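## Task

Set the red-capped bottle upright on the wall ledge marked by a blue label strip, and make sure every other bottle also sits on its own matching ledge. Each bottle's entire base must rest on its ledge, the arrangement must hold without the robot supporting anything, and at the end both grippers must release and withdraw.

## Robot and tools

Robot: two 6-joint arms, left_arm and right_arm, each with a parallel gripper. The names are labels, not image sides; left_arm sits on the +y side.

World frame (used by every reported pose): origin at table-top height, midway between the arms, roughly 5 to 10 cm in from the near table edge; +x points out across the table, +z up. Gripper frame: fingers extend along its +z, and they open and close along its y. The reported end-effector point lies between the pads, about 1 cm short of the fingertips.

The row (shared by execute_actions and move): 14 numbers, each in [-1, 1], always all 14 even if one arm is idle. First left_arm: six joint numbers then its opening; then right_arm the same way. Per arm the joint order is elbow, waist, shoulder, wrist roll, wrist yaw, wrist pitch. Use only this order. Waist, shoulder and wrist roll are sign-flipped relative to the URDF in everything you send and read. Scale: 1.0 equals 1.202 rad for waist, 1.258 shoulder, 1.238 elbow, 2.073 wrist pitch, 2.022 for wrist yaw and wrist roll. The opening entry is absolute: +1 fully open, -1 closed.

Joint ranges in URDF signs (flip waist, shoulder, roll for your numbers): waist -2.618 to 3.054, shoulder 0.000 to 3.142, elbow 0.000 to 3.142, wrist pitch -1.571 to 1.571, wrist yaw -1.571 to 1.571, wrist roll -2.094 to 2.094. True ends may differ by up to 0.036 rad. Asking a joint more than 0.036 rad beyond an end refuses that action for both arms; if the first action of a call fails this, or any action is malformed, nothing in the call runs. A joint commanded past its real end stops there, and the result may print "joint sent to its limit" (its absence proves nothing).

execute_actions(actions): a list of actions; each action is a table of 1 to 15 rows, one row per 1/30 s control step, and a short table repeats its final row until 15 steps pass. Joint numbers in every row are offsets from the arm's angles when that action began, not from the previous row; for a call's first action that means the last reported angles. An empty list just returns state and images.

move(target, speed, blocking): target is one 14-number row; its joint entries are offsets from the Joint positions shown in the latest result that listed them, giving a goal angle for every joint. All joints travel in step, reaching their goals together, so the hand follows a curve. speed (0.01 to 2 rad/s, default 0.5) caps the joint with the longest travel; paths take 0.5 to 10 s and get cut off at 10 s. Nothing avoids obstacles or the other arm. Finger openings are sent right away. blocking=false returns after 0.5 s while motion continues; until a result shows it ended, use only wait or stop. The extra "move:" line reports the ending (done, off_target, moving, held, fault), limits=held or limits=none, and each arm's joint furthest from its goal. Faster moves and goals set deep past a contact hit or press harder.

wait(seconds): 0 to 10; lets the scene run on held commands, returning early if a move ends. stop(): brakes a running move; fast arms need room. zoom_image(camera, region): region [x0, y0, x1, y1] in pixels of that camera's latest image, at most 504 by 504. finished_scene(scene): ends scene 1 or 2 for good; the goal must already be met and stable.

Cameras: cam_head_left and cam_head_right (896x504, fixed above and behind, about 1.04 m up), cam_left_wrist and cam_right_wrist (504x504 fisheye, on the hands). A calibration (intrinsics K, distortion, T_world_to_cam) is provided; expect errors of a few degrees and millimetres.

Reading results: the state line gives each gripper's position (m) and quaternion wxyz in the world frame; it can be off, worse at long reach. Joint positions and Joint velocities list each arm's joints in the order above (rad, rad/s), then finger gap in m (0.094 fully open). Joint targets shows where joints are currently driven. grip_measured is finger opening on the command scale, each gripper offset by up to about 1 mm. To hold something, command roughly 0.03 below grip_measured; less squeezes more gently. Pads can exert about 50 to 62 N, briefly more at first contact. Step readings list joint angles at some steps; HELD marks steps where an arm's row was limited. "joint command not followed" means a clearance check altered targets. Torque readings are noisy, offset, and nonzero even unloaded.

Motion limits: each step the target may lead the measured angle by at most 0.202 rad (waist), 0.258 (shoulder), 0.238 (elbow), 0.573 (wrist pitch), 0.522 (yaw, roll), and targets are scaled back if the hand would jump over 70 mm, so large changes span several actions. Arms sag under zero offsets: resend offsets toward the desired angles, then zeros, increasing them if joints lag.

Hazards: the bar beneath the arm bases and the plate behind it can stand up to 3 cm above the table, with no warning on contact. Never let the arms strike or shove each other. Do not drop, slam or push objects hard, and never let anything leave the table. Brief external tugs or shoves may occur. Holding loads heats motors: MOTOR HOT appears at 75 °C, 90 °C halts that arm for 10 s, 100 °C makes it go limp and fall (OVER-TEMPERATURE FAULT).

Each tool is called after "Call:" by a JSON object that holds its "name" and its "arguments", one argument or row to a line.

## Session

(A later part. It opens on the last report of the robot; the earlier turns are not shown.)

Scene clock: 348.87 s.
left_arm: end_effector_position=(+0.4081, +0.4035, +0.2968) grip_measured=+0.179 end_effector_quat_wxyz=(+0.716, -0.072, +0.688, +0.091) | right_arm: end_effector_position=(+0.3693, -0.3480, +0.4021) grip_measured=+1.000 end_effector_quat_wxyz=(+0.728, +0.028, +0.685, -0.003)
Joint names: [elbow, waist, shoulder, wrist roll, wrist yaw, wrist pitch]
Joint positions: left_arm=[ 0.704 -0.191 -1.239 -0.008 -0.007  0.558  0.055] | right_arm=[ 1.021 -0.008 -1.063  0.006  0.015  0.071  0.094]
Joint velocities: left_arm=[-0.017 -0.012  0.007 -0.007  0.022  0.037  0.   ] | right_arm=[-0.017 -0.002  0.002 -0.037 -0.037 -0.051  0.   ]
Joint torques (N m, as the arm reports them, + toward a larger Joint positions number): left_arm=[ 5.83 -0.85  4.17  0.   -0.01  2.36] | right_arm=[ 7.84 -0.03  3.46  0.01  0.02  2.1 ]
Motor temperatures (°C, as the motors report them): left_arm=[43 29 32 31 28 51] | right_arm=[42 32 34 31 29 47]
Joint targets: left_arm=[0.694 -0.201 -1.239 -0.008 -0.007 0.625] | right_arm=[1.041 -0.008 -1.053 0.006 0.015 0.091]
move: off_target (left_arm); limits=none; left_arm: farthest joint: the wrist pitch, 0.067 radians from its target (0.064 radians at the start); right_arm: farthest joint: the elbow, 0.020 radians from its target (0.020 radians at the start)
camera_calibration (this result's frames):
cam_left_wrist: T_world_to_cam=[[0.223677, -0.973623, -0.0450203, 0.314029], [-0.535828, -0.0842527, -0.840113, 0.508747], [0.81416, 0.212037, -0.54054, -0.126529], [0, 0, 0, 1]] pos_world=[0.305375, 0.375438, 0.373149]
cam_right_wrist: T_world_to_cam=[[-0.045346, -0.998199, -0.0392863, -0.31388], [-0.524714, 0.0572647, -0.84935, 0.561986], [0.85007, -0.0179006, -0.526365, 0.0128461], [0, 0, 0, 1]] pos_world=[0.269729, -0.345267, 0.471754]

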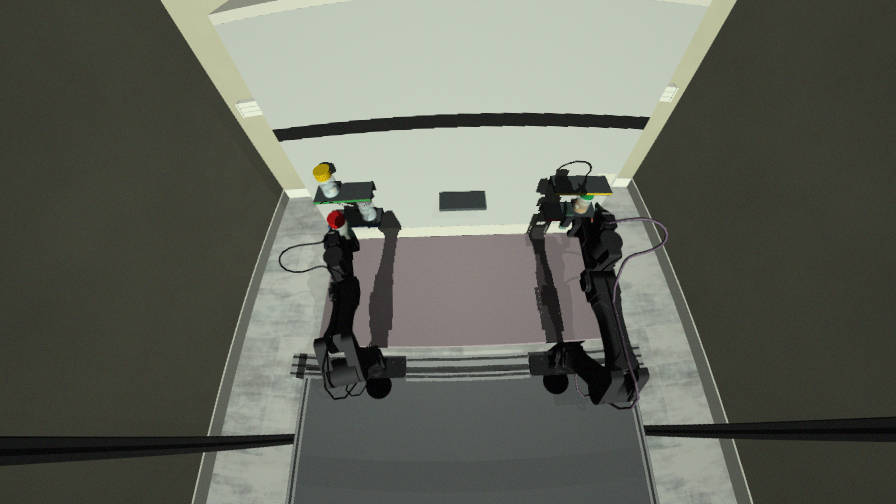

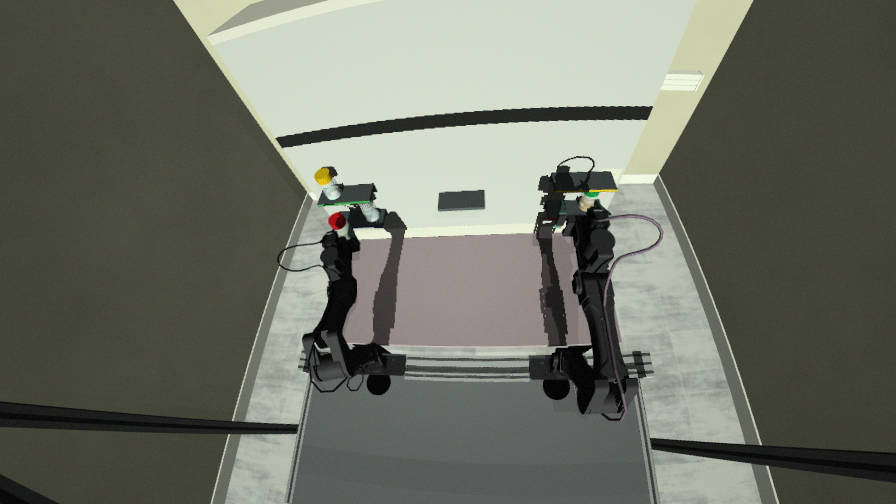

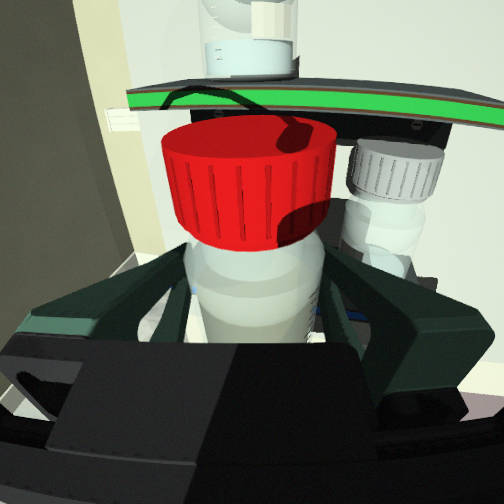

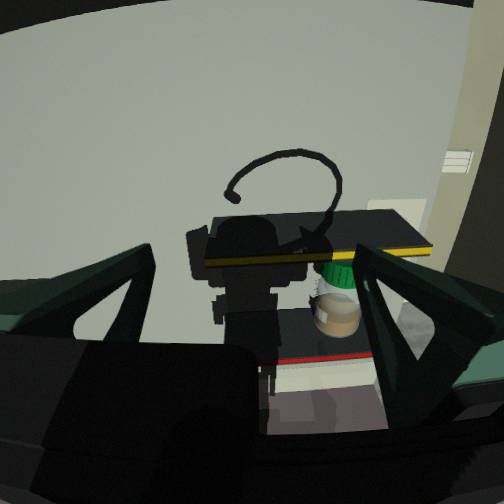

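Call:
{"name": "execute_actions", "arguments": {
  "actions": [
    [[0.02,0,-0.008,0,0,0.031,0.13,0.016,0,0.008,0,0,0.008,1],[0.025,0,-0.016,0,0,0.031,0.13,0.016,0,0.008,0,0,0.008,1]],
    [[0.037,0,-0.005,0,0,0.032,0.13,0.016,0,0.008,0,0,0.008,1],[0.042,0,-0.012,0,0,0.034,0.13,0.016,0,0.008,0,0,0.008,1],[0.047,0,-0.018,0,0,0.035,0.13,0.016,0,0.008,0,0,0.008,1],[0.052,0,-0.024,0,0,0.037,0.13,0.016,0,0.008,0,0,0.008,1],[0.056,0,-0.03,0,0,0.038,0.13,0.016,0,0.008,0,0,0.008,1]],
    [[0.037,0,-0.005,0,0,0.032,0.13,0.016,0,0.008,0,0,0.008,1],[0.042,0,-0.012,0,0,0.034,0.13,0.016,0,0.008,0,0,0.008,1],[0.047,0,-0.018,0,0,0.035,0.13,0.016,0,0.008,0,0,0.008,1],[0.052,0,-0.024,0,0,0.037,0.13,0.016,0,0.008,0,0,0.008,1],[0.056,0,-0.03,0,0,0.038,0.13,0.016,0,0.008,0,0,0.008,1]]
  ]
}}

Scene clock: 369.63 s.
left_arm: end_effector_position=(+0.4291, +0.4085, +0.2837) grip_measured=+0.179 end_effector_quat_wxyz=(+0.706, -0.073, +0.698, +0.090) | right_arm: end_effector_position=(+0.3693, -0.3480, +0.4021) grip_measured=+1.000 end_effector_quat_wxyz=(+0.728, +0.028, +0.685, -0.003)
Joint names: [elbow, waist, shoulder, wrist roll, wrist yaw, wrist pitch]
Joint positions: left_arm=[ 0.749 -0.191 -1.341 -0.008 -0.007  0.585  0.055] | right_arm=[ 1.021 -0.008 -1.063  0.006  0.015  0.071  0.094]
Joint velocities: left_arm=[-0.002 -0.002 -0.007  0.066 -0.051 -0.037  0.001] | right_arm=[-0.027  0.007 -0.002 -0.022 -0.037  0.007  0.   ]
Joint torques (N m, as the arm reports them, + toward a larger Joint positions number): left_arm=[ 9.68  0.    5.13  0.   -0.01  2.36] | right_arm=[ 7.87 -0.04  3.54  0.    0.03  2.05]
Motor temperatures (°C, as the motors report them): left_arm=[41 29 32 31 28 52] | right_arm=[43 32 33 31 29 47]
Joint targets: left_arm=[0.796 -0.191 -1.339 -0.008 -0.007 0.653] | right_arm=[1.041 -0.008 -1.053 0.006 0.015 0.088]
Step readings (joint positions; steps 1 to 15: 1st action; 16 to 30: 2nd action; 31 to 45: 3rd action):
0: left_arm=[0.704 -0.191 -1.239 -0.008 -0.007 0.558] | right_arm=[1.021 -0.008 -1.063 0.006 0.015 0.071]
1: left_arm=[0.704 -0.191 -1.239 -0.008 -0.007 0.558] | right_arm=[1.021 -0.008 -1.063 0.006 0.015 0.071]
2: left_arm=[0.704 -0.191 -1.241 -0.008 -0.007 0.559] | right_arm=[1.021 -0.008 -1.063 0.006 0.015 0.071]
4: left_arm=[0.704 -0.191 -1.249 -0.008 -0.007 0.563] | right_arm=[1.021 -0.008 -1.063 0.006 0.015 0.071]
8: left_arm=[0.704 -0.191 -1.261 -0.008 -0.007 0.563] | right_arm=[1.021 -0.008 -1.063 0.006 0.015 0.071]
15: left_arm=[0.704 -0.191 -1.261 -0.008 -0.007 0.563] | right_arm=[1.021 -0.008 -1.063 0.006 0.015 0.071]
16: left_arm=[0.704 -0.191 -1.261 -0.008 -0.007 0.563] | right_arm=[1.021 -0.008 -1.063 0.006 0.015 0.071]
17: left_arm=[0.704 -0.191 -1.263 -0.008 -0.007 0.564] | right_arm=[1.021 -0.008 -1.063 0.006 0.015 0.071]
19: left_arm=[0.711 -0.191 -1.275 -0.008 -0.007 0.567] | right_arm=[1.021 -0.008 -1.063 0.006 0.015 0.071]
23: left_arm=[0.726 -0.191 -1.299 -0.008 -0.007 0.572] | right_arm=[1.021 -0.008 -1.063 0.006 0.015 0.071]
30: left_arm=[0.727 -0.191 -1.301 -0.008 -0.007 0.574] | right_arm=[1.021 -0.008 -1.063 0.006 0.015 0.071]
31: left_arm=[0.727 -0.191 -1.301 -0.008 -0.007 0.574] | right_arm=[1.021 -0.008 -1.063 0.006 0.015 0.071]
32: left_arm=[0.727 -0.191 -1.303 -0.008 -0.007 0.576] | right_arm=[1.021 -0.008 -1.063 0.006 0.015 0.071]
34: left_arm=[0.734 -0.191 -1.314 -0.008 -0.007 0.579] | right_arm=[1.021 -0.008 -1.063 0.006 0.015 0.071]
38: left_arm=[0.749 -0.191 -1.339 -0.008 -0.007 0.584] | right_arm=[1.021 -0.008 -1.063 0.006 0.015 0.071]
45: Joint positions above
camera_calibration (this result's frames):
cam_left_wrist: T_world_to_cam=[[0.222835, -0.973815, -0.0450515, 0.31406], [-0.559613, -0.0899403, -0.823859, 0.517328], [0.798234, 0.208796, -0.565001, -0.136652], [0, 0, 0, 1]] pos_world=[0.3286, 0.380898, 0.363146]
cam_right_wrist: T_world_to_cam=[[-0.045346, -0.998199, -0.0392863, -0.31388], [-0.524714, 0.0572647, -0.84935, 0.561986], [0.85007, -0.0179006, -0.526365, 0.0128461], [0, 0, 0, 1]] pos_world=[0.269729, -0.345267, 0.471754]

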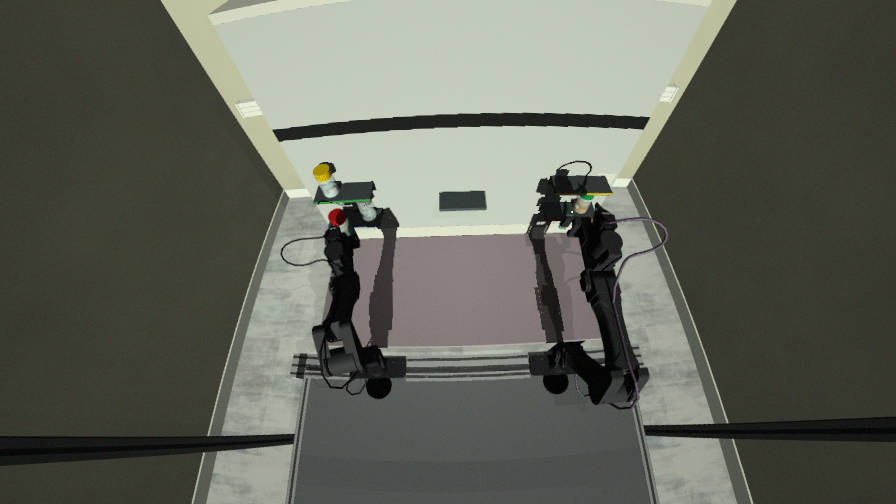

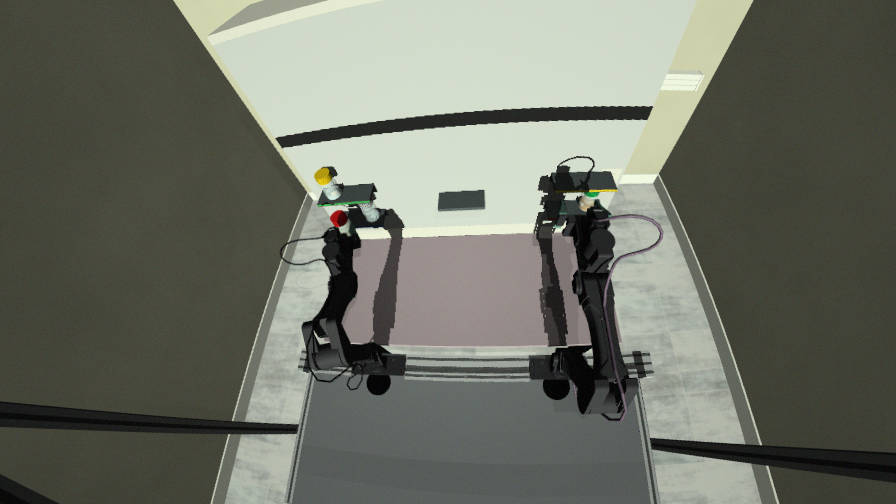

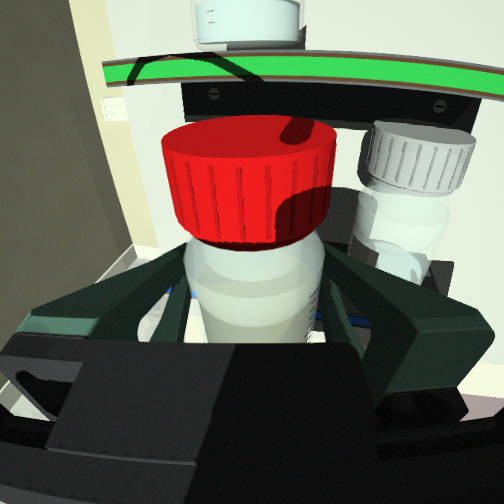

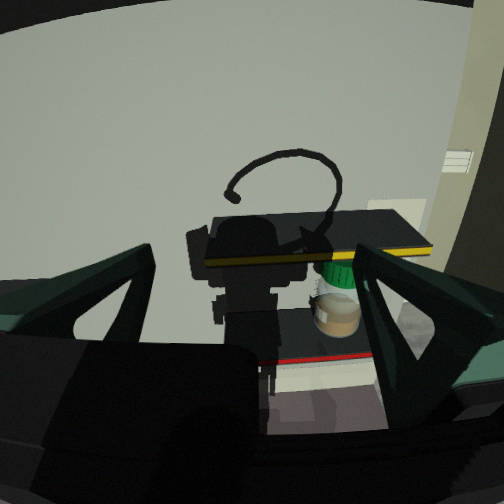

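Call:
{"name": "execute_actions", "arguments": {
  "actions": [
    [[0.043,0,-0.005,0,0,0.034,0.13,0.016,0,0.008,0,0,0.008,1],[0.048,0,-0.012,0,0,0.036,0.13,0.016,0,0.008,0,0,0.008,1],[0.053,0,-0.018,0,0,0.037,0.13,0.016,0,0.008,0,0,0.008,1],[0.058,0,-0.024,0,0,0.039,0.13,0.016,0,0.008,0,0,0.008,1],[0.062,0,-0.03,0,0,0.0405,0.13,0.016,0,0.008,0,0,0.008,1]],
    [[0.043,0,-0.005,0,0,0.034,0.13,0.016,0,0.008,0,0,0.008,1],[0.048,0,-0.012,0,0,0.036,0.13,0.016,0,0.008,0,0,0.008,1],[0.053,0,-0.018,0,0,0.037,0.13,0.016,0,0.008,0,0,0.008,1],[0.058,0,-0.024,0,0,0.039,0.13,0.016,0,0.008,0,0,0.008,1],[0.062,0,-0.03,0,0,0.0405,0.13,0.016,0,0.008,0,0,0.008,1]],
    [[0.043,0,-0.005,0,0,0.034,0.13,0.016,0,0.008,0,0,0.008,1],[0.048,0,-0.012,0,0,0.035,0.13,0.016,0,0.008,0,0,0.008,1],[0.053,0,-0.018,0,0,0.036,0.13,0.016,0,0.008,0,0,0.008,1],[0.057,0,-0.024,0,0,0.037,0.13,0.016,0,0.008,0,0,0.008,1],[0.061,0,-0.03,0,0,0.038,0.13,0.016,0,0.008,0,0,0.008,1]]
  ]
}}

Scene clock: 384.30 s.
left_arm: end_effector_position=(+0.4571, +0.4148, +0.2865) grip_measured=+0.179 end_effector_quat_wxyz=(+0.712, -0.072, +0.693, +0.091) | right_arm: end_effector_position=(+0.3693, -0.3480, +0.4021) grip_measured=+1.000 end_effector_quat_wxyz=(+0.728, +0.028, +0.685, -0.003)
Joint names: [elbow, waist, shoulder, wrist roll, wrist yaw, wrist pitch]
Joint positions: left_arm=[ 0.84  -0.191 -1.462 -0.008 -0.007  0.63   0.055] | right_arm=[ 1.021 -0.008 -1.063  0.006  0.015  0.071  0.094]
Joint velocities: left_arm=[-0.002 -0.007  0.002 -0.022  0.066 -0.037  0.   ] | right_arm=[-0.017  0.002 -0.007  0.066  0.007 -0.037  0.   ]
Joint torques (N m, as the arm reports them, + toward a larger Joint positions number): left_arm=[ 9.55  0.    6.24  0.   -0.01  2.35] | right_arm=[7.86 0.02 3.55 0.   0.03 2.05]
Motor temperatures (°C, as the motors report them): left_arm=[43 29 33 31 28 53] | right_arm=[43 32 33 31 29 46]
Joint targets: left_arm=[0.886 -0.191 -1.459 -0.008 -0.007 0.697] | right_arm=[1.041 -0.008 -1.053 0.006 0.015 0.088]
Step readings (joint positions; steps 1 to 15: 1st action; 16 to 30: 2nd action; 31 to 45: 3rd action):
0: left_arm=[0.749 -0.191 -1.341 -0.008 -0.007 0.586] | right_arm=[1.021 -0.008 -1.063 0.006 0.015 0.071]
1: left_arm=[0.749 -0.191 -1.341 -0.008 -0.007 0.587] | right_arm=[1.021 -0.008 -1.063 0.006 0.015 0.071]
2: left_arm=[0.751 -0.191 -1.343 -0.008 -0.007 0.587] | right_arm=[1.021 -0.008 -1.063 0.006 0.015 0.071]
4: left_arm=[0.762 -0.191 -1.356 -0.008 -0.007 0.590] | right_arm=[1.021 -0.008 -1.063 0.006 0.015 0.071]
8: left_arm=[0.779 -0.191 -1.379 -0.008 -0.007 0.600] | right_arm=[1.021 -0.008 -1.063 0.006 0.015 0.071]
15: left_arm=[0.780 -0.191 -1.381 -0.008 -0.007 0.602] | right_arm=[1.021 -0.008 -1.063 0.006 0.015 0.071]
16: left_arm=[0.780 -0.191 -1.381 -0.008 -0.007 0.603] | right_arm=[1.021 -0.008 -1.063 0.006 0.015 0.071]
17: left_arm=[0.782 -0.191 -1.383 -0.008 -0.007 0.603] | right_arm=[1.021 -0.008 -1.063 0.006 0.015 0.071]
19: left_arm=[0.793 -0.191 -1.396 -0.008 -0.007 0.607] | right_arm=[1.021 -0.008 -1.063 0.006 0.015 0.071]
23: left_arm=[0.810 -0.191 -1.419 -0.008 -0.007 0.616] | right_arm=[1.021 -0.008 -1.063 0.006 0.015 0.071]
30: left_arm=[0.810 -0.191 -1.421 -0.008 -0.007 0.619] | right_arm=[1.021 -0.008 -1.063 0.006 0.015 0.071]
31: left_arm=[0.810 -0.191 -1.421 -0.008 -0.007 0.619] | right_arm=[1.021 -0.008 -1.063 0.006 0.015 0.071]
32: left_arm=[0.813 -0.191 -1.423 -0.008 -0.007 0.619] | right_arm=[1.021 -0.008 -1.063 0.006 0.015 0.071]
34: left_arm=[0.824 -0.191 -1.436 -0.008 -0.007 0.623] | right_arm=[1.021 -0.008 -1.063 0.006 0.015 0.071]
38: left_arm=[0.840 -0.191 -1.459 -0.008 -0.007 0.630] | right_arm=[1.021 -0.008 -1.063 0.006 0.015 0.071]
45: Joint positions above
camera_calibration (this result's frames):
cam_left_wrist: T_world_to_cam=[[0.223272, -0.973715, -0.0450385, 0.313878], [-0.547316, -0.0869976, -0.832392, 0.531443], [0.806595, 0.210501, -0.552354, -0.166916], [0, 0, 0, 1]] pos_world=[0.35542, 0.386998, 0.364309]
cam_right_wrist: T_world_to_cam=[[-0.045346, -0.998199, -0.0392863, -0.31388], [-0.524714, 0.0572647, -0.84935, 0.561986], [0.85007, -0.0179006, -0.526365, 0.0128461], [0, 0, 0, 1]] pos_world=[0.269729, -0.345267, 0.471754]

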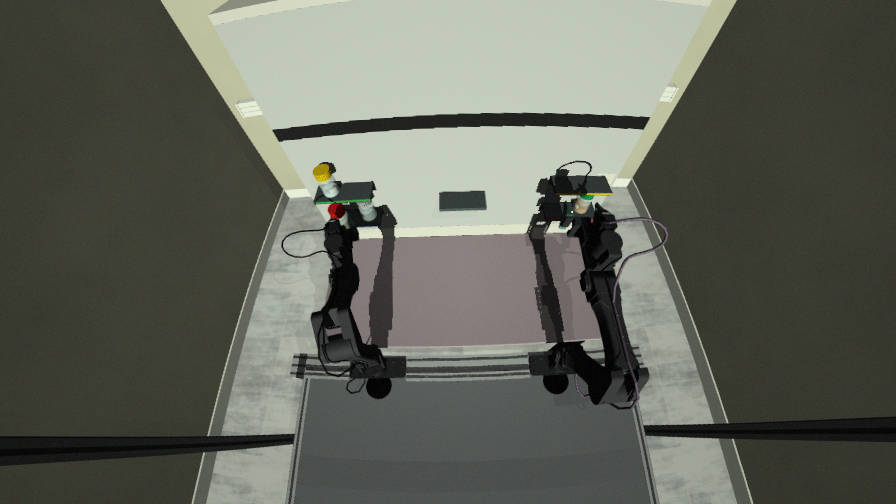

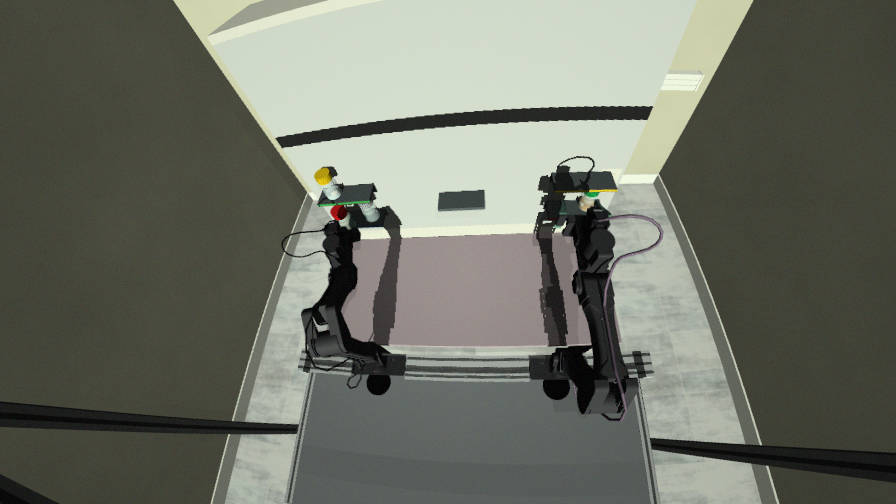

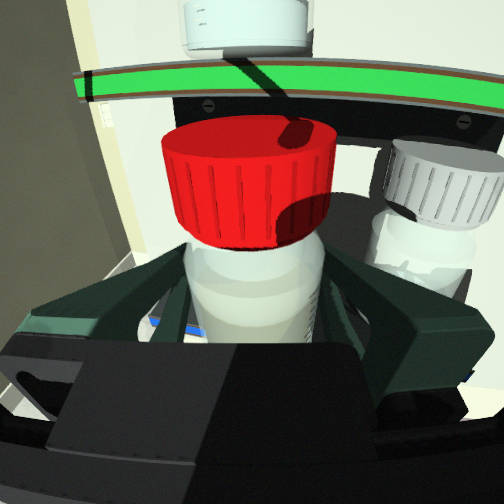

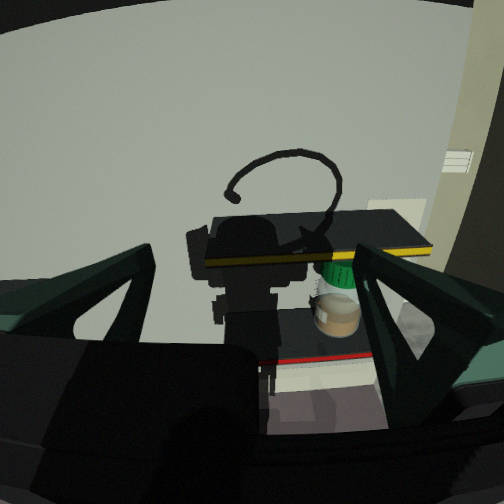

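Call:
{"name": "execute_actions", "arguments": {
  "actions": [
    [[0.043,0,-0.005,0,0,0.034,0.13,0.016,0,0.008,0,0,0.008,1],[0.048,0,-0.012,0,0,0.035,0.13,0.016,0,0.008,0,0,0.008,1],[0.053,0,-0.018,0,0,0.036,0.13,0.016,0,0.008,0,0,0.008,1],[0.057,0,-0.024,0,0,0.037,0.13,0.016,0,0.008,0,0,0.008,1],[0.061,0,-0.03,0,0,0.038,0.13,0.016,0,0.008,0,0,0.008,1]],
    [[0.043,0,-0.005,0,0,0.034,0.13,0.016,0,0.008,0,0,0.008,1],[0.048,0,-0.012,0,0,0.035,0.13,0.016,0,0.008,0,0,0.008,1],[0.053,0,-0.018,0,0,0.036,0.13,0.016,0,0.008,0,0,0.008,1],[0.057,0,-0.024,0,0,0.037,0.13,0.016,0,0.008,0,0,0.008,1],[0.061,0,-0.03,0,0,0.038,0.13,0.016,0,0.008,0,0,0.008,1]],
    [[0.043,0,-0.005,0,0,0.034,0.13,0.016,0,0.008,0,0,0.008,1],[0.048,0,-0.012,0,0,0.035,0.13,0.016,0,0.008,0,0,0.008,1],[0.053,0,-0.018,0,0,0.036,0.13,0.016,0,0.008,0,0,0.008,1],[0.057,0,-0.024,0,0,0.037,0.13,0.016,0,0.008,0,0,0.008,1],[0.061,0,-0.03,0,0,0.038,0.13,0.016,0,0.008,0,0,0.008,1]]
  ]
}}

Scene clock: 396.43 s.
left_arm: end_effector_position=(+0.4862, +0.4215, +0.2804) grip_measured=+0.179 end_effector_quat_wxyz=(+0.712, -0.072, +0.693, +0.091) | right_arm: end_effector_position=(+0.3693, -0.3480, +0.4021) grip_measured=+1.000 end_effector_quat_wxyz=(+0.728, +0.028, +0.685, -0.003)
Joint names: [elbow, waist, shoulder, wrist roll, wrist yaw, wrist pitch]
Joint positions: left_arm=[ 0.93  -0.191 -1.589 -0.008 -0.007  0.668  0.055] | right_arm=[ 1.021 -0.008 -1.063  0.006  0.015  0.071  0.094]
Joint velocities: left_arm=[ 0.002 -0.002 -0.002 -0.051 -0.037  0.022 -0.   ] | right_arm=[ 0.007 -0.007  0.007 -0.095  0.007  0.007  0.   ]
Joint torques (N m, as the arm reports them, + toward a larger Joint positions number): left_arm=[ 9.42  0.01  7.46  0.   -0.01  2.35] | right_arm=[ 7.85 -0.04  3.56  0.02  0.03  2.05]
Motor temperatures (°C, as the motors report them): left_arm=[44 29 33 31 28 53] | right_arm=[43 32 33 31 29 46]
Joint targets: left_arm=[0.975 -0.191 -1.583 -0.008 -0.007 0.734] | right_arm=[1.041 -0.008 -1.053 0.006 0.015 0.088]
Step readings (joint positions; steps 1 to 15: 1st action; 16 to 30: 2nd action; 31 to 45: 3rd action):
0: left_arm=[0.840 -0.191 -1.462 -0.008 -0.007 0.630] | right_arm=[1.021 -0.008 -1.063 0.006 0.015 0.071]
1: left_arm=[0.840 -0.191 -1.462 -0.008 -0.007 0.631] | right_arm=[1.021 -0.008 -1.063 0.006 0.015 0.071]
2: left_arm=[0.842 -0.191 -1.464 -0.008 -0.007 0.632] | right_arm=[1.021 -0.008 -1.063 0.006 0.015 0.071]
4: left_arm=[0.854 -0.191 -1.477 -0.008 -0.007 0.635] | right_arm=[1.021 -0.008 -1.063 0.006 0.015 0.071]
8: left_arm=[0.870 -0.191 -1.500 -0.008 -0.007 0.642] | right_arm=[1.021 -0.008 -1.063 0.006 0.015 0.071]
15: left_arm=[0.870 -0.191 -1.504 -0.008 -0.007 0.643] | right_arm=[1.021 -0.008 -1.063 0.006 0.015 0.071]
16: left_arm=[0.870 -0.191 -1.504 -0.008 -0.007 0.643] | right_arm=[1.021 -0.008 -1.063 0.006 0.015 0.071]
17: left_arm=[0.872 -0.191 -1.506 -0.008 -0.007 0.644] | right_arm=[1.021 -0.008 -1.063 0.006 0.015 0.071]
19: left_arm=[0.884 -0.191 -1.519 -0.008 -0.007 0.648] | right_arm=[1.021 -0.008 -1.063 0.006 0.015 0.071]
23: left_arm=[0.900 -0.191 -1.542 -0.008 -0.007 0.654] | right_arm=[1.021 -0.008 -1.063 0.006 0.015 0.071]
30: left_arm=[0.900 -0.191 -1.546 -0.008 -0.007 0.656] | right_arm=[1.021 -0.008 -1.063 0.006 0.015 0.071]
31: left_arm=[0.900 -0.191 -1.546 -0.008 -0.007 0.656] | right_arm=[1.021 -0.008 -1.063 0.006 0.015 0.071]
32: left_arm=[0.902 -0.191 -1.548 -0.008 -0.007 0.656] | right_arm=[1.021 -0.008 -1.063 0.006 0.015 0.071]
34: left_arm=[0.914 -0.191 -1.561 -0.008 -0.007 0.661] | right_arm=[1.021 -0.008 -1.063 0.006 0.015 0.071]
38: left_arm=[0.930 -0.191 -1.585 -0.008 -0.007 0.667] | right_arm=[1.021 -0.008 -1.063 0.006 0.015 0.071]
45: Joint positions above
camera_calibration (this result's frames):
cam_left_wrist: T_world_to_cam=[[0.223305, -0.973708, -0.0450372, 0.313648], [-0.546388, -0.0867758, -0.833025, 0.542548], [0.807214, 0.210627, -0.5514, -0.195822], [0, 0, 0, 1]] pos_world=[0.384473, 0.393727, 0.358106]
cam_right_wrist: T_world_to_cam=[[-0.045346, -0.998199, -0.0392863, -0.31388], [-0.524714, 0.0572647, -0.84935, 0.561986], [0.85007, -0.0179006, -0.526365, 0.0128461], [0, 0, 0, 1]] pos_world=[0.269729, -0.345267, 0.471754]

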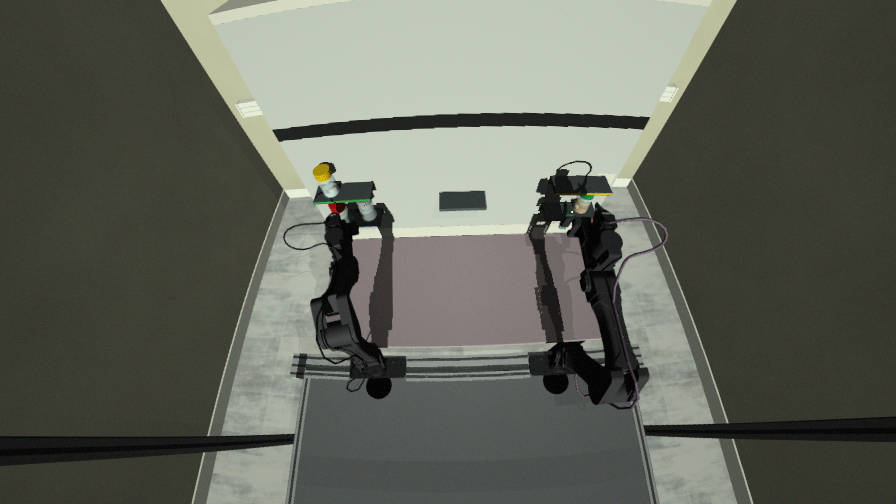

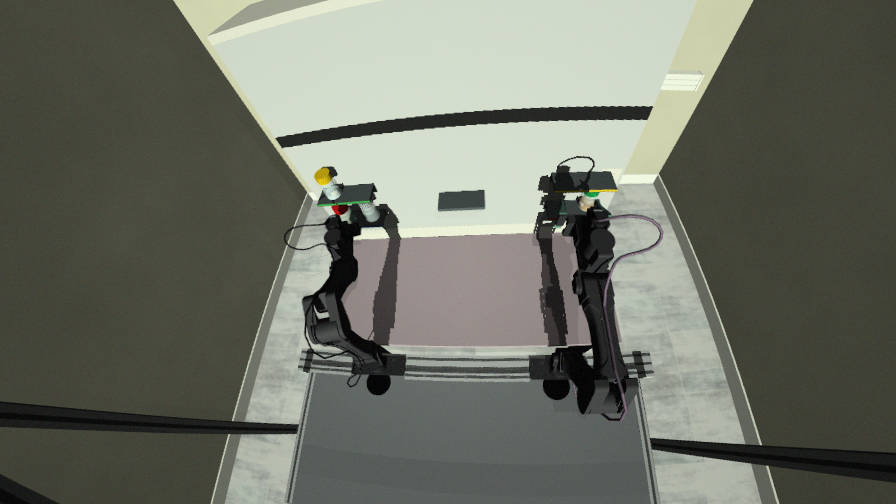

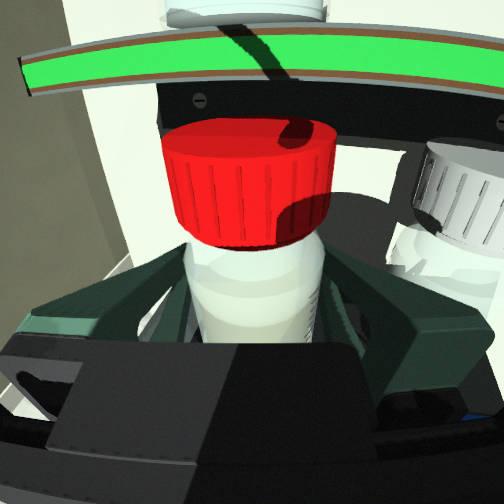

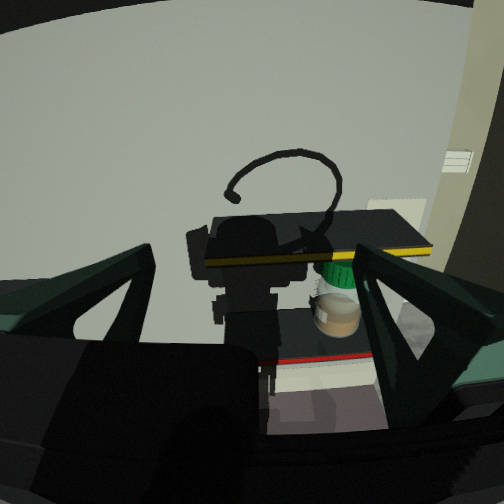

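Call:
{"name": "move", "arguments": {
  "target": [-0.025,0,0,0,0,0.04,0.13, 0.016,0,0.008,0,0,0.008,1],
  "speed": 0.06
}}

Scene clock: 403.40 s.
left_arm: end_effector_position=(+0.4836, +0.4211, +0.2733) grip_measured=+0.179 end_effector_quat_wxyz=(+0.711, -0.072, +0.694, +0.091) | right_arm: end_effector_position=(+0.3693, -0.3480, +0.4011) grip_measured=+1.000 end_effector_quat_wxyz=(+0.726, +0.028, +0.687, -0.003)
Joint names: [elbow, waist, shoulder, wrist roll, wrist yaw, wrist pitch]
Joint positions: left_arm=[ 0.903 -0.191 -1.589 -0.008 -0.007  0.691  0.055] | right_arm=[ 1.021 -0.008 -1.063  0.006  0.015  0.068  0.094]
Joint velocities: left_arm=[-0.007 -0.002 -0.002 -0.037 -0.022 -0.037 -0.001] | right_arm=[ 0.002  0.002 -0.007 -0.095  0.051  0.066  0.   ]
Joint torques (N m, as the arm reports them, + toward a larger Joint positions number): left_arm=[ 5.96  0.01  6.98  0.   -0.01  2.29] | right_arm=[7.87 0.02 3.48 0.01 0.02 2.11]
Motor temperatures (°C, as the motors report them): left_arm=[44 29 34 31 28 53] | right_arm=[43 32 33 31 29 46]
Joint targets: left_arm=[0.899 -0.191 -1.589 -0.008 -0.007 0.751] | right_arm=[1.041 -0.008 -1.053 0.006 0.015 0.088]
move: off_target (left_arm); limits=none; left_arm: farthest joint: the wrist pitch, 0.059 radians from its target (0.083 radians at the start); right_arm: farthest joint: the elbow, 0.020 radians from its target (0.020 radians at the start)
camera_calibration (this result's frames):
cam_left_wrist: T_world_to_cam=[[0.223207, -0.97373, -0.0450409, 0.313502], [-0.549168, -0.0874406, -0.831125, 0.536323], [0.805353, 0.210248, -0.554259, -0.195634], [0, 0, 0, 1]] pos_world=[0.38211, 0.393295, 0.35144]
cam_right_wrist: T_world_to_cam=[[-0.0453403, -0.998202, -0.0392167, -0.313909], [-0.527955, 0.0572705, -0.847339, 0.561601], [0.848061, -0.0177139, -0.529602, 0.0144076], [0, 0, 0, 1]] pos_world=[0.270049, -0.345252, 0.471187]

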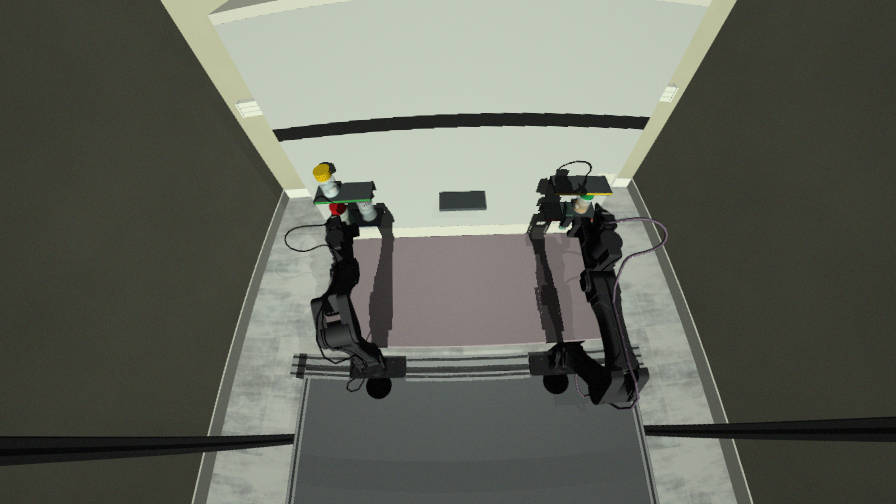

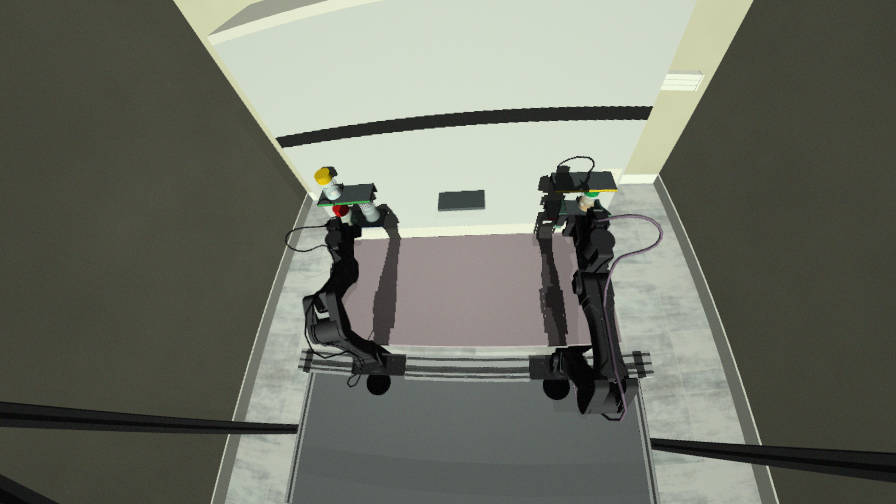

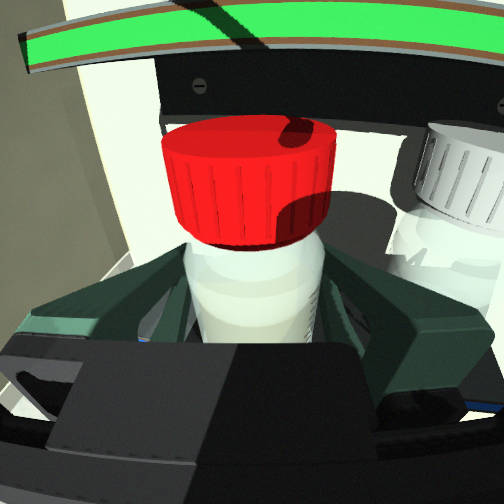

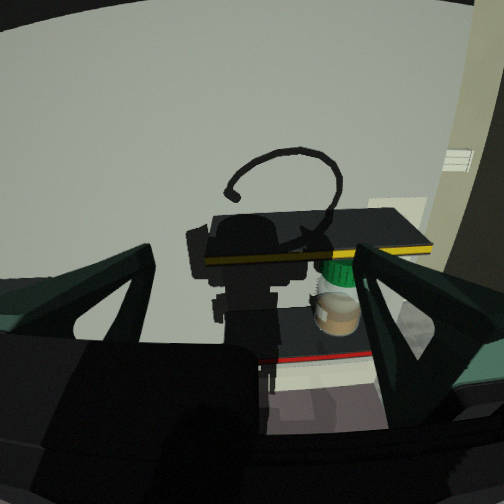

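Call:
{"name": "move", "arguments": {
  "target": [0,0,-0.025,0,0,0.045,0.13, 0.016,0,0.008,0,0,0.008,1],
  "speed": 0.06
}}

Scene clock: 409.73 s.
left_arm: end_effector_position=(+0.4874, +0.4219, +0.2730) grip_measured=+0.179 end_effector_quat_wxyz=(+0.719, -0.071, +0.685, +0.092) | right_arm: end_effector_position=(+0.3694, -0.3479, +0.4000) grip_measured=+1.000 end_effector_quat_wxyz=(+0.725, +0.028, +0.689, -0.003)
Joint names: [elbow, waist, shoulder, wrist roll, wrist yaw, wrist pitch]
Joint positions: left_arm=[ 0.903 -0.191 -1.615 -0.008 -0.007  0.741  0.055] | right_arm=[ 1.021 -0.008 -1.063  0.006  0.015  0.063  0.094]
Joint velocities: left_arm=[-0.007 -0.002 -0.002  0.037  0.081 -0.022  0.001] | right_arm=[0.012 0.007 0.017 0.051 0.022 0.037 0.   ]
Joint torques (N m, as the arm reports them, + toward a larger Joint positions number): left_arm=[ 6.18  0.02  6.73  0.   -0.01  2.13] | right_arm=[7.86 0.   3.51 0.01 0.02 2.11]
Motor temperatures (°C, as the motors report them): left_arm=[43 29 34 31 28 53] | right_arm=[43 32 33 31 29 46]
Joint targets: left_arm=[0.903 -0.191 -1.620 -0.008 -0.007 0.785] | right_arm=[1.041 -0.008 -1.053 0.006 0.015 0.084]
move: off_target (left_arm, right_arm); limits=none; left_arm: farthest joint: the wrist pitch, 0.043 radians from its target (0.093 radians at the start); right_arm: farthest joint: the wrist pitch, 0.022 radians from its target (0.017 radians at the start)
camera_calibration (this result's frames):
cam_left_wrist: T_world_to_cam=[[0.223874, -0.973578, -0.0450094, 0.313089], [-0.530201, -0.0829095, -0.843808, 0.530455], [0.817782, 0.212771, -0.534754, -0.21152], [0, 0, 0, 1]] pos_world=[0.384133, 0.393802, 0.348583]
cam_right_wrist: T_world_to_cam=[[-0.045333, -0.998205, -0.0391332, -0.313943], [-0.531834, 0.0572765, -0.844909, 0.561132], [0.845634, -0.0174899, -0.533476, 0.0162795], [0, 0, 0, 1]] pos_world=[0.270431, -0.345235, 0.470505]

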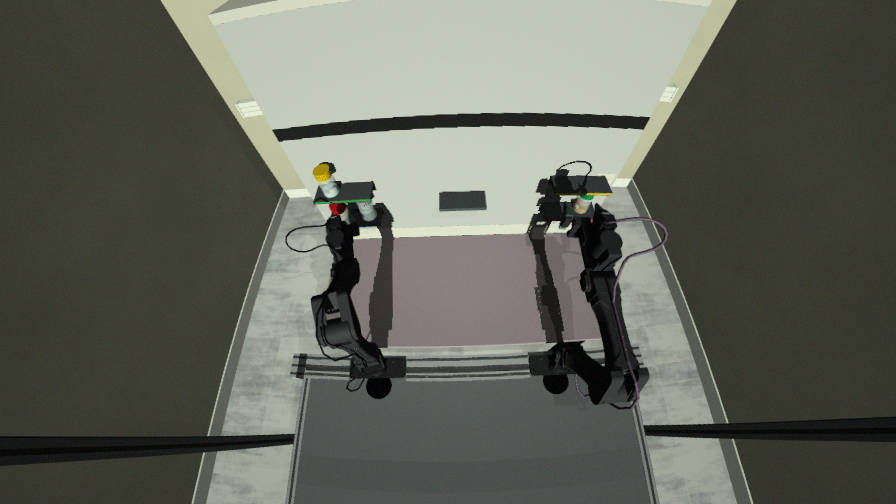

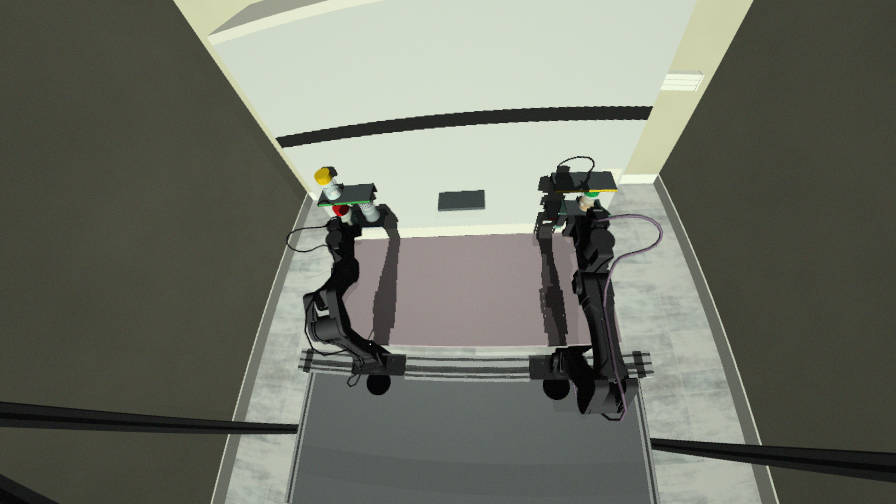

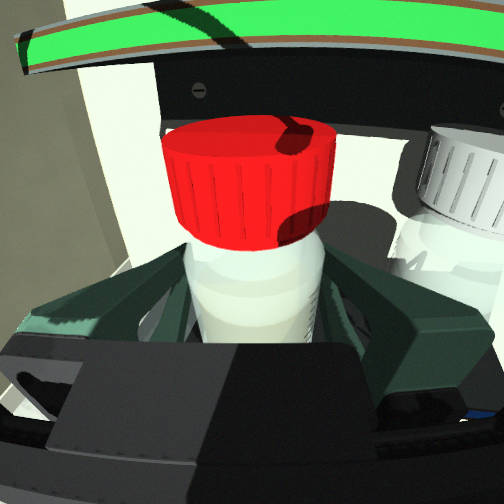

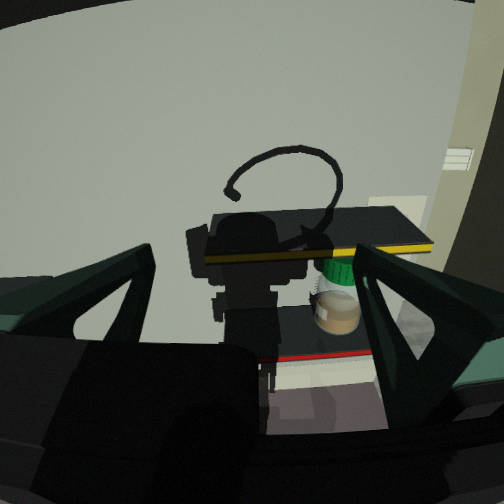

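Call:
{"name": "move", "arguments": {
  "target": [0,0,-0.005,0,0,0.0,0.5, 0.016,0,0.008,0,0,0.008,1],
  "speed": 0.1
}}

Scene clock: 414.30 s.
left_arm: end_effector_position=(+0.4874, +0.4219, +0.2730) grip_measured=+0.498 end_effector_quat_wxyz=(+0.719, -0.071, +0.685, +0.092) | right_arm: end_effector_position=(+0.3694, -0.3479, +0.3993) grip_measured=+1.000 end_effector_quat_wxyz=(+0.724, +0.028, +0.690, -0.003)
Joint names: [elbow, waist, shoulder, wrist roll, wrist yaw, wrist pitch]
Joint positions: left_arm=[ 0.903 -0.191 -1.615 -0.008 -0.007  0.741  0.07 ] | right_arm=[ 1.021 -0.008 -1.063  0.006  0.015  0.06   0.094]
Joint velocities: left_arm=[-0.002  0.007 -0.007 -0.051 -0.022  0.037  0.001] | right_arm=[-0.022  0.002 -0.007  0.037  0.051 -0.081  0.   ]
Joint torques (N m, as the arm reports them, + toward a larger Joint positions number): left_arm=[ 6.22  0.01  6.68  0.   -0.01  1.73] | right_arm=[7.82 0.   3.51 0.   0.02 2.1 ]
Motor temperatures (°C, as the motors report them): left_arm=[42 29 34 31 28 53] | right_arm=[43 32 33 31 29 46]
Joint targets: left_arm=[0.903 -0.191 -1.621 -0.008 -0.007 0.742] | right_arm=[1.041 -0.008 -1.053 0.006 0.015 0.080]
move: done; limits=none; left_arm: farthest joint: the shoulder, 0.006 radians from its target (0.006 radians at the start); right_arm: farthest joint: the elbow, 0.020 radians from its target (0.020 radians at the start)
camera_calibration (this result's frames):
cam_left_wrist: T_world_to_cam=[[0.223889, -0.973557, -0.04539, 0.313177], [-0.530273, -0.0826067, -0.843793, 0.530358], [0.817731, 0.212985, -0.534746, -0.211588], [0, 0, 0, 1]] pos_world=[0.38414, 0.393772, 0.348582]
cam_right_wrist: T_world_to_cam=[[-0.0453286, -0.998207, -0.0390845, -0.313963], [-0.534092, 0.0572795, -0.843484, 0.560854], [0.84421, -0.0173592, -0.535731, 0.0173704], [0, 0, 0, 1]] pos_world=[0.270652, -0.345224, 0.470106]

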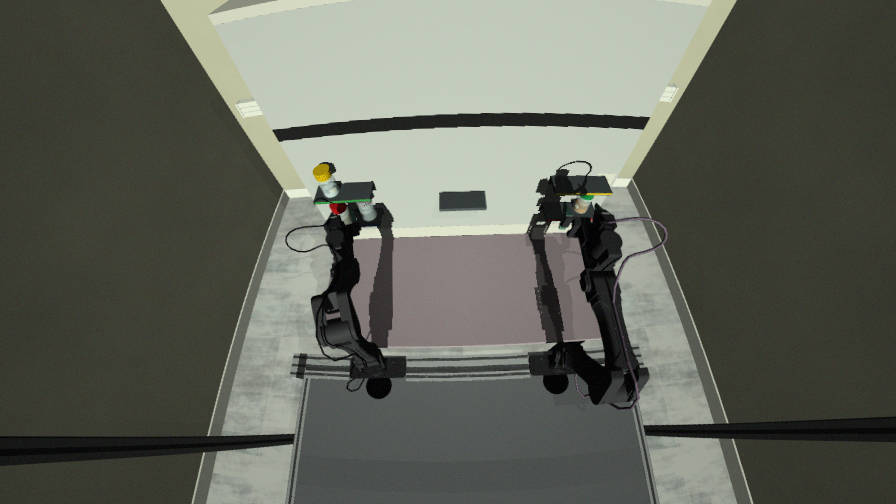

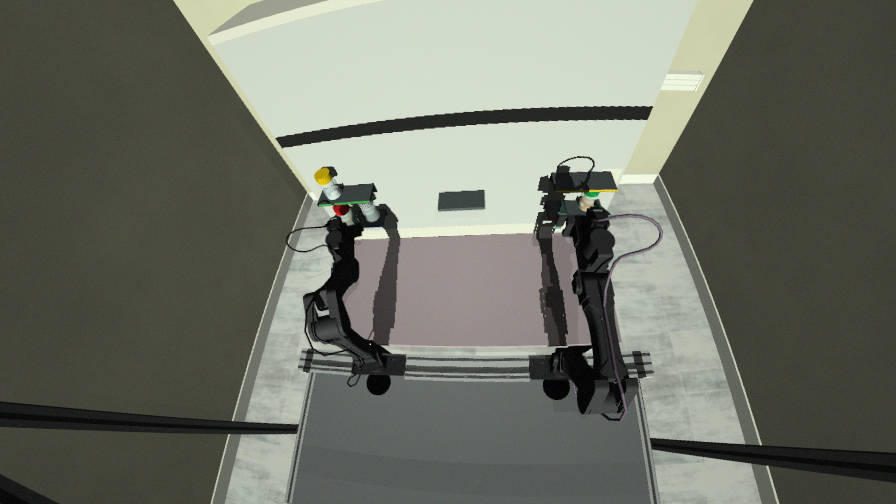

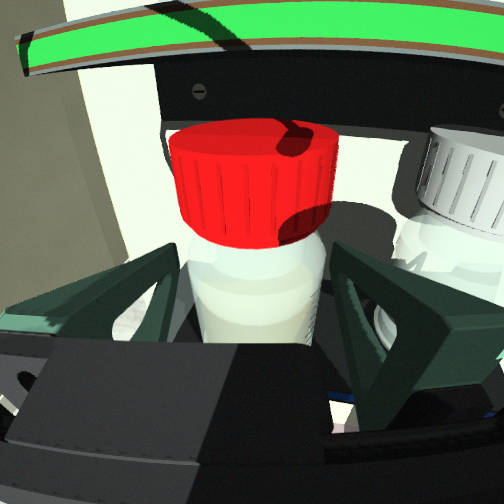

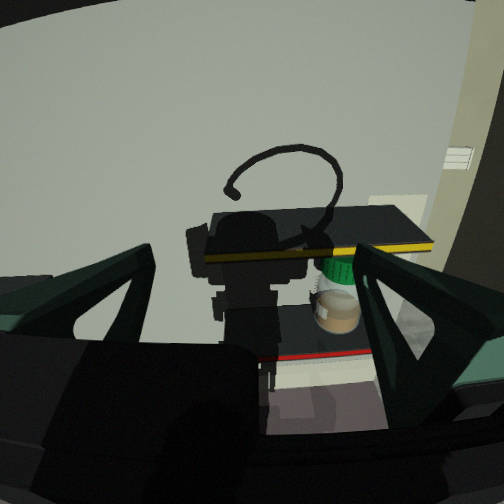

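Call:
{"name": "move", "arguments": {
  "target": [-0.15,0,0.31,0,0,-0.07,0.5, 0.016,0,0.008,0,0,0.008,1],
  "speed": 0.3
}}

Scene clock: 421.90 s.
left_arm: end_effector_position=(+0.4095, +0.4033, +0.3230) grip_measured=+0.498 end_effector_quat_wxyz=(+0.744, -0.068, +0.658, +0.094) | right_arm: end_effector_position=(+0.3695, -0.3479, +0.3982) grip_measured=+1.000 end_effector_quat_wxyz=(+0.722, +0.028, +0.691, -0.003)
Joint names: [elbow, waist, shoulder, wrist roll, wrist yaw, wrist pitch]
Joint positions: left_arm=[ 0.734 -0.191 -1.245 -0.008 -0.007  0.614  0.07 ] | right_arm=[ 1.021 -0.008 -1.063  0.006  0.015  0.056  0.094]
Joint velocities: left_arm=[-0.007  0.007 -0.012 -0.051 -0.037 -0.081 -0.001] | right_arm=[-0.032  0.007  0.017  0.007 -0.022 -0.066  0.   ]
Joint torques (N m, as the arm reports them, + toward a larger Joint positions number): left_arm=[ 5.4   0.    5.79  0.   -0.01  1.55] | right_arm=[ 7.81 -0.06  3.53  0.    0.02  2.1 ]
Motor temperatures (°C, as the motors report them): left_arm=[42 29 34 31 28 52] | right_arm=[43 32 33 31 29 46]
Joint targets: left_arm=[0.717 -0.191 -1.225 -0.008 -0.007 0.596] | right_arm=[1.041 -0.008 -1.053 0.006 0.015 0.077]
move: off_target (right_arm); limits=none; left_arm: farthest joint: the shoulder, 0.020 radians from its target (0.390 radians at the start); right_arm: farthest joint: the wrist pitch, 0.021 radians from its target (0.016 radians at the start)
camera_calibration (this result's frames):
cam_left_wrist: T_world_to_cam=[[0.226019, -0.973074, -0.0451832, 0.31367], [-0.468441, -0.0679038, -0.880882, 0.510475], [0.854095, 0.220262, -0.471175, -0.155526], [0, 0, 0, 1]] pos_world=[0.301066, 0.374144, 0.390561]
cam_right_wrist: T_world_to_cam=[[-0.0453208, -0.998211, -0.0390011, -0.313998], [-0.537954, 0.0572839, -0.841026, 0.560371], [0.841755, -0.0171352, -0.539588, 0.0192389], [0, 0, 0, 1]] pos_world=[0.271029, -0.345207, 0.469421]

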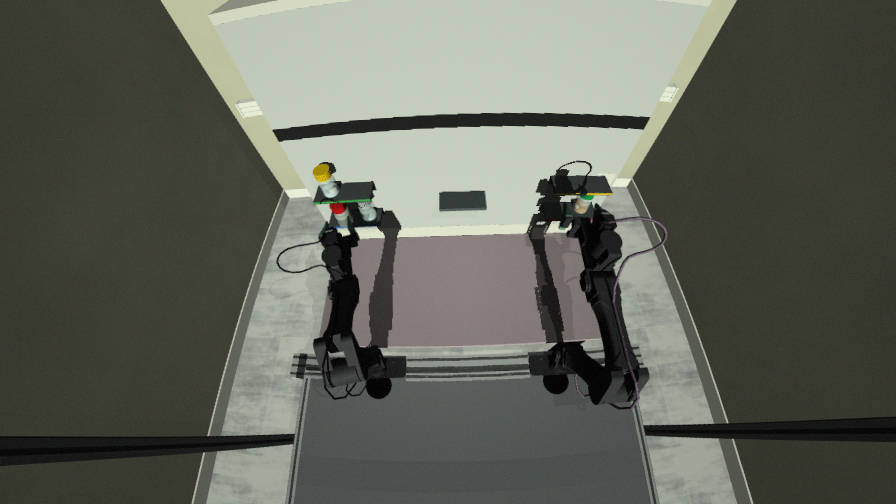

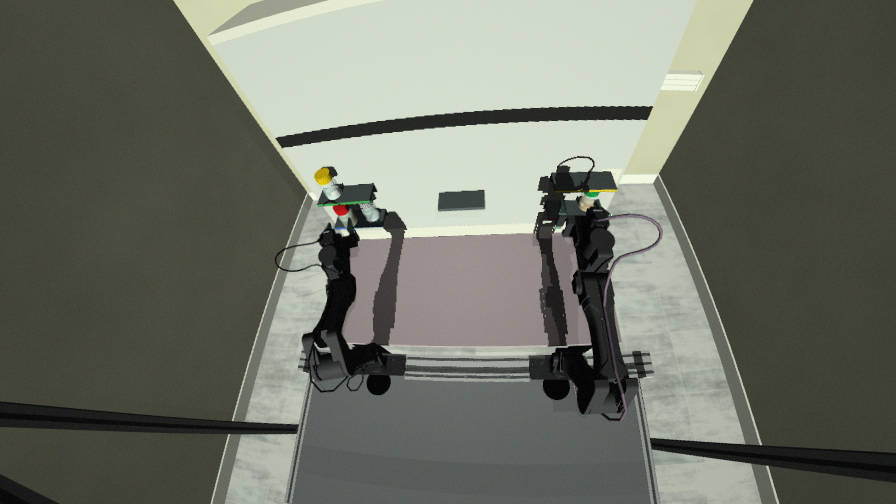

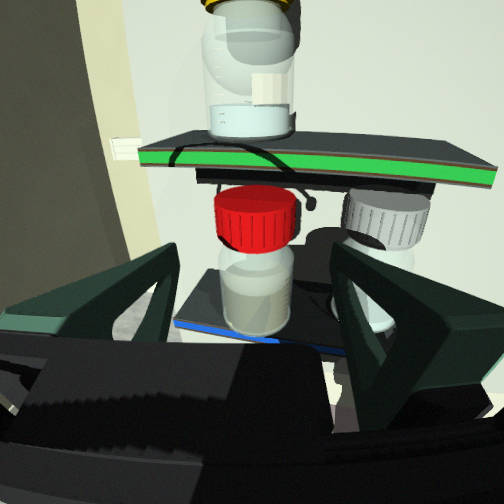

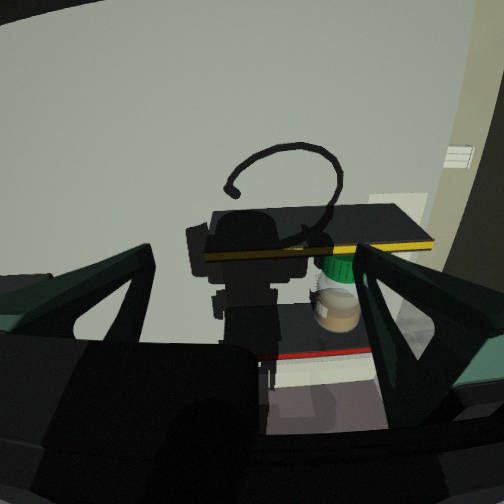

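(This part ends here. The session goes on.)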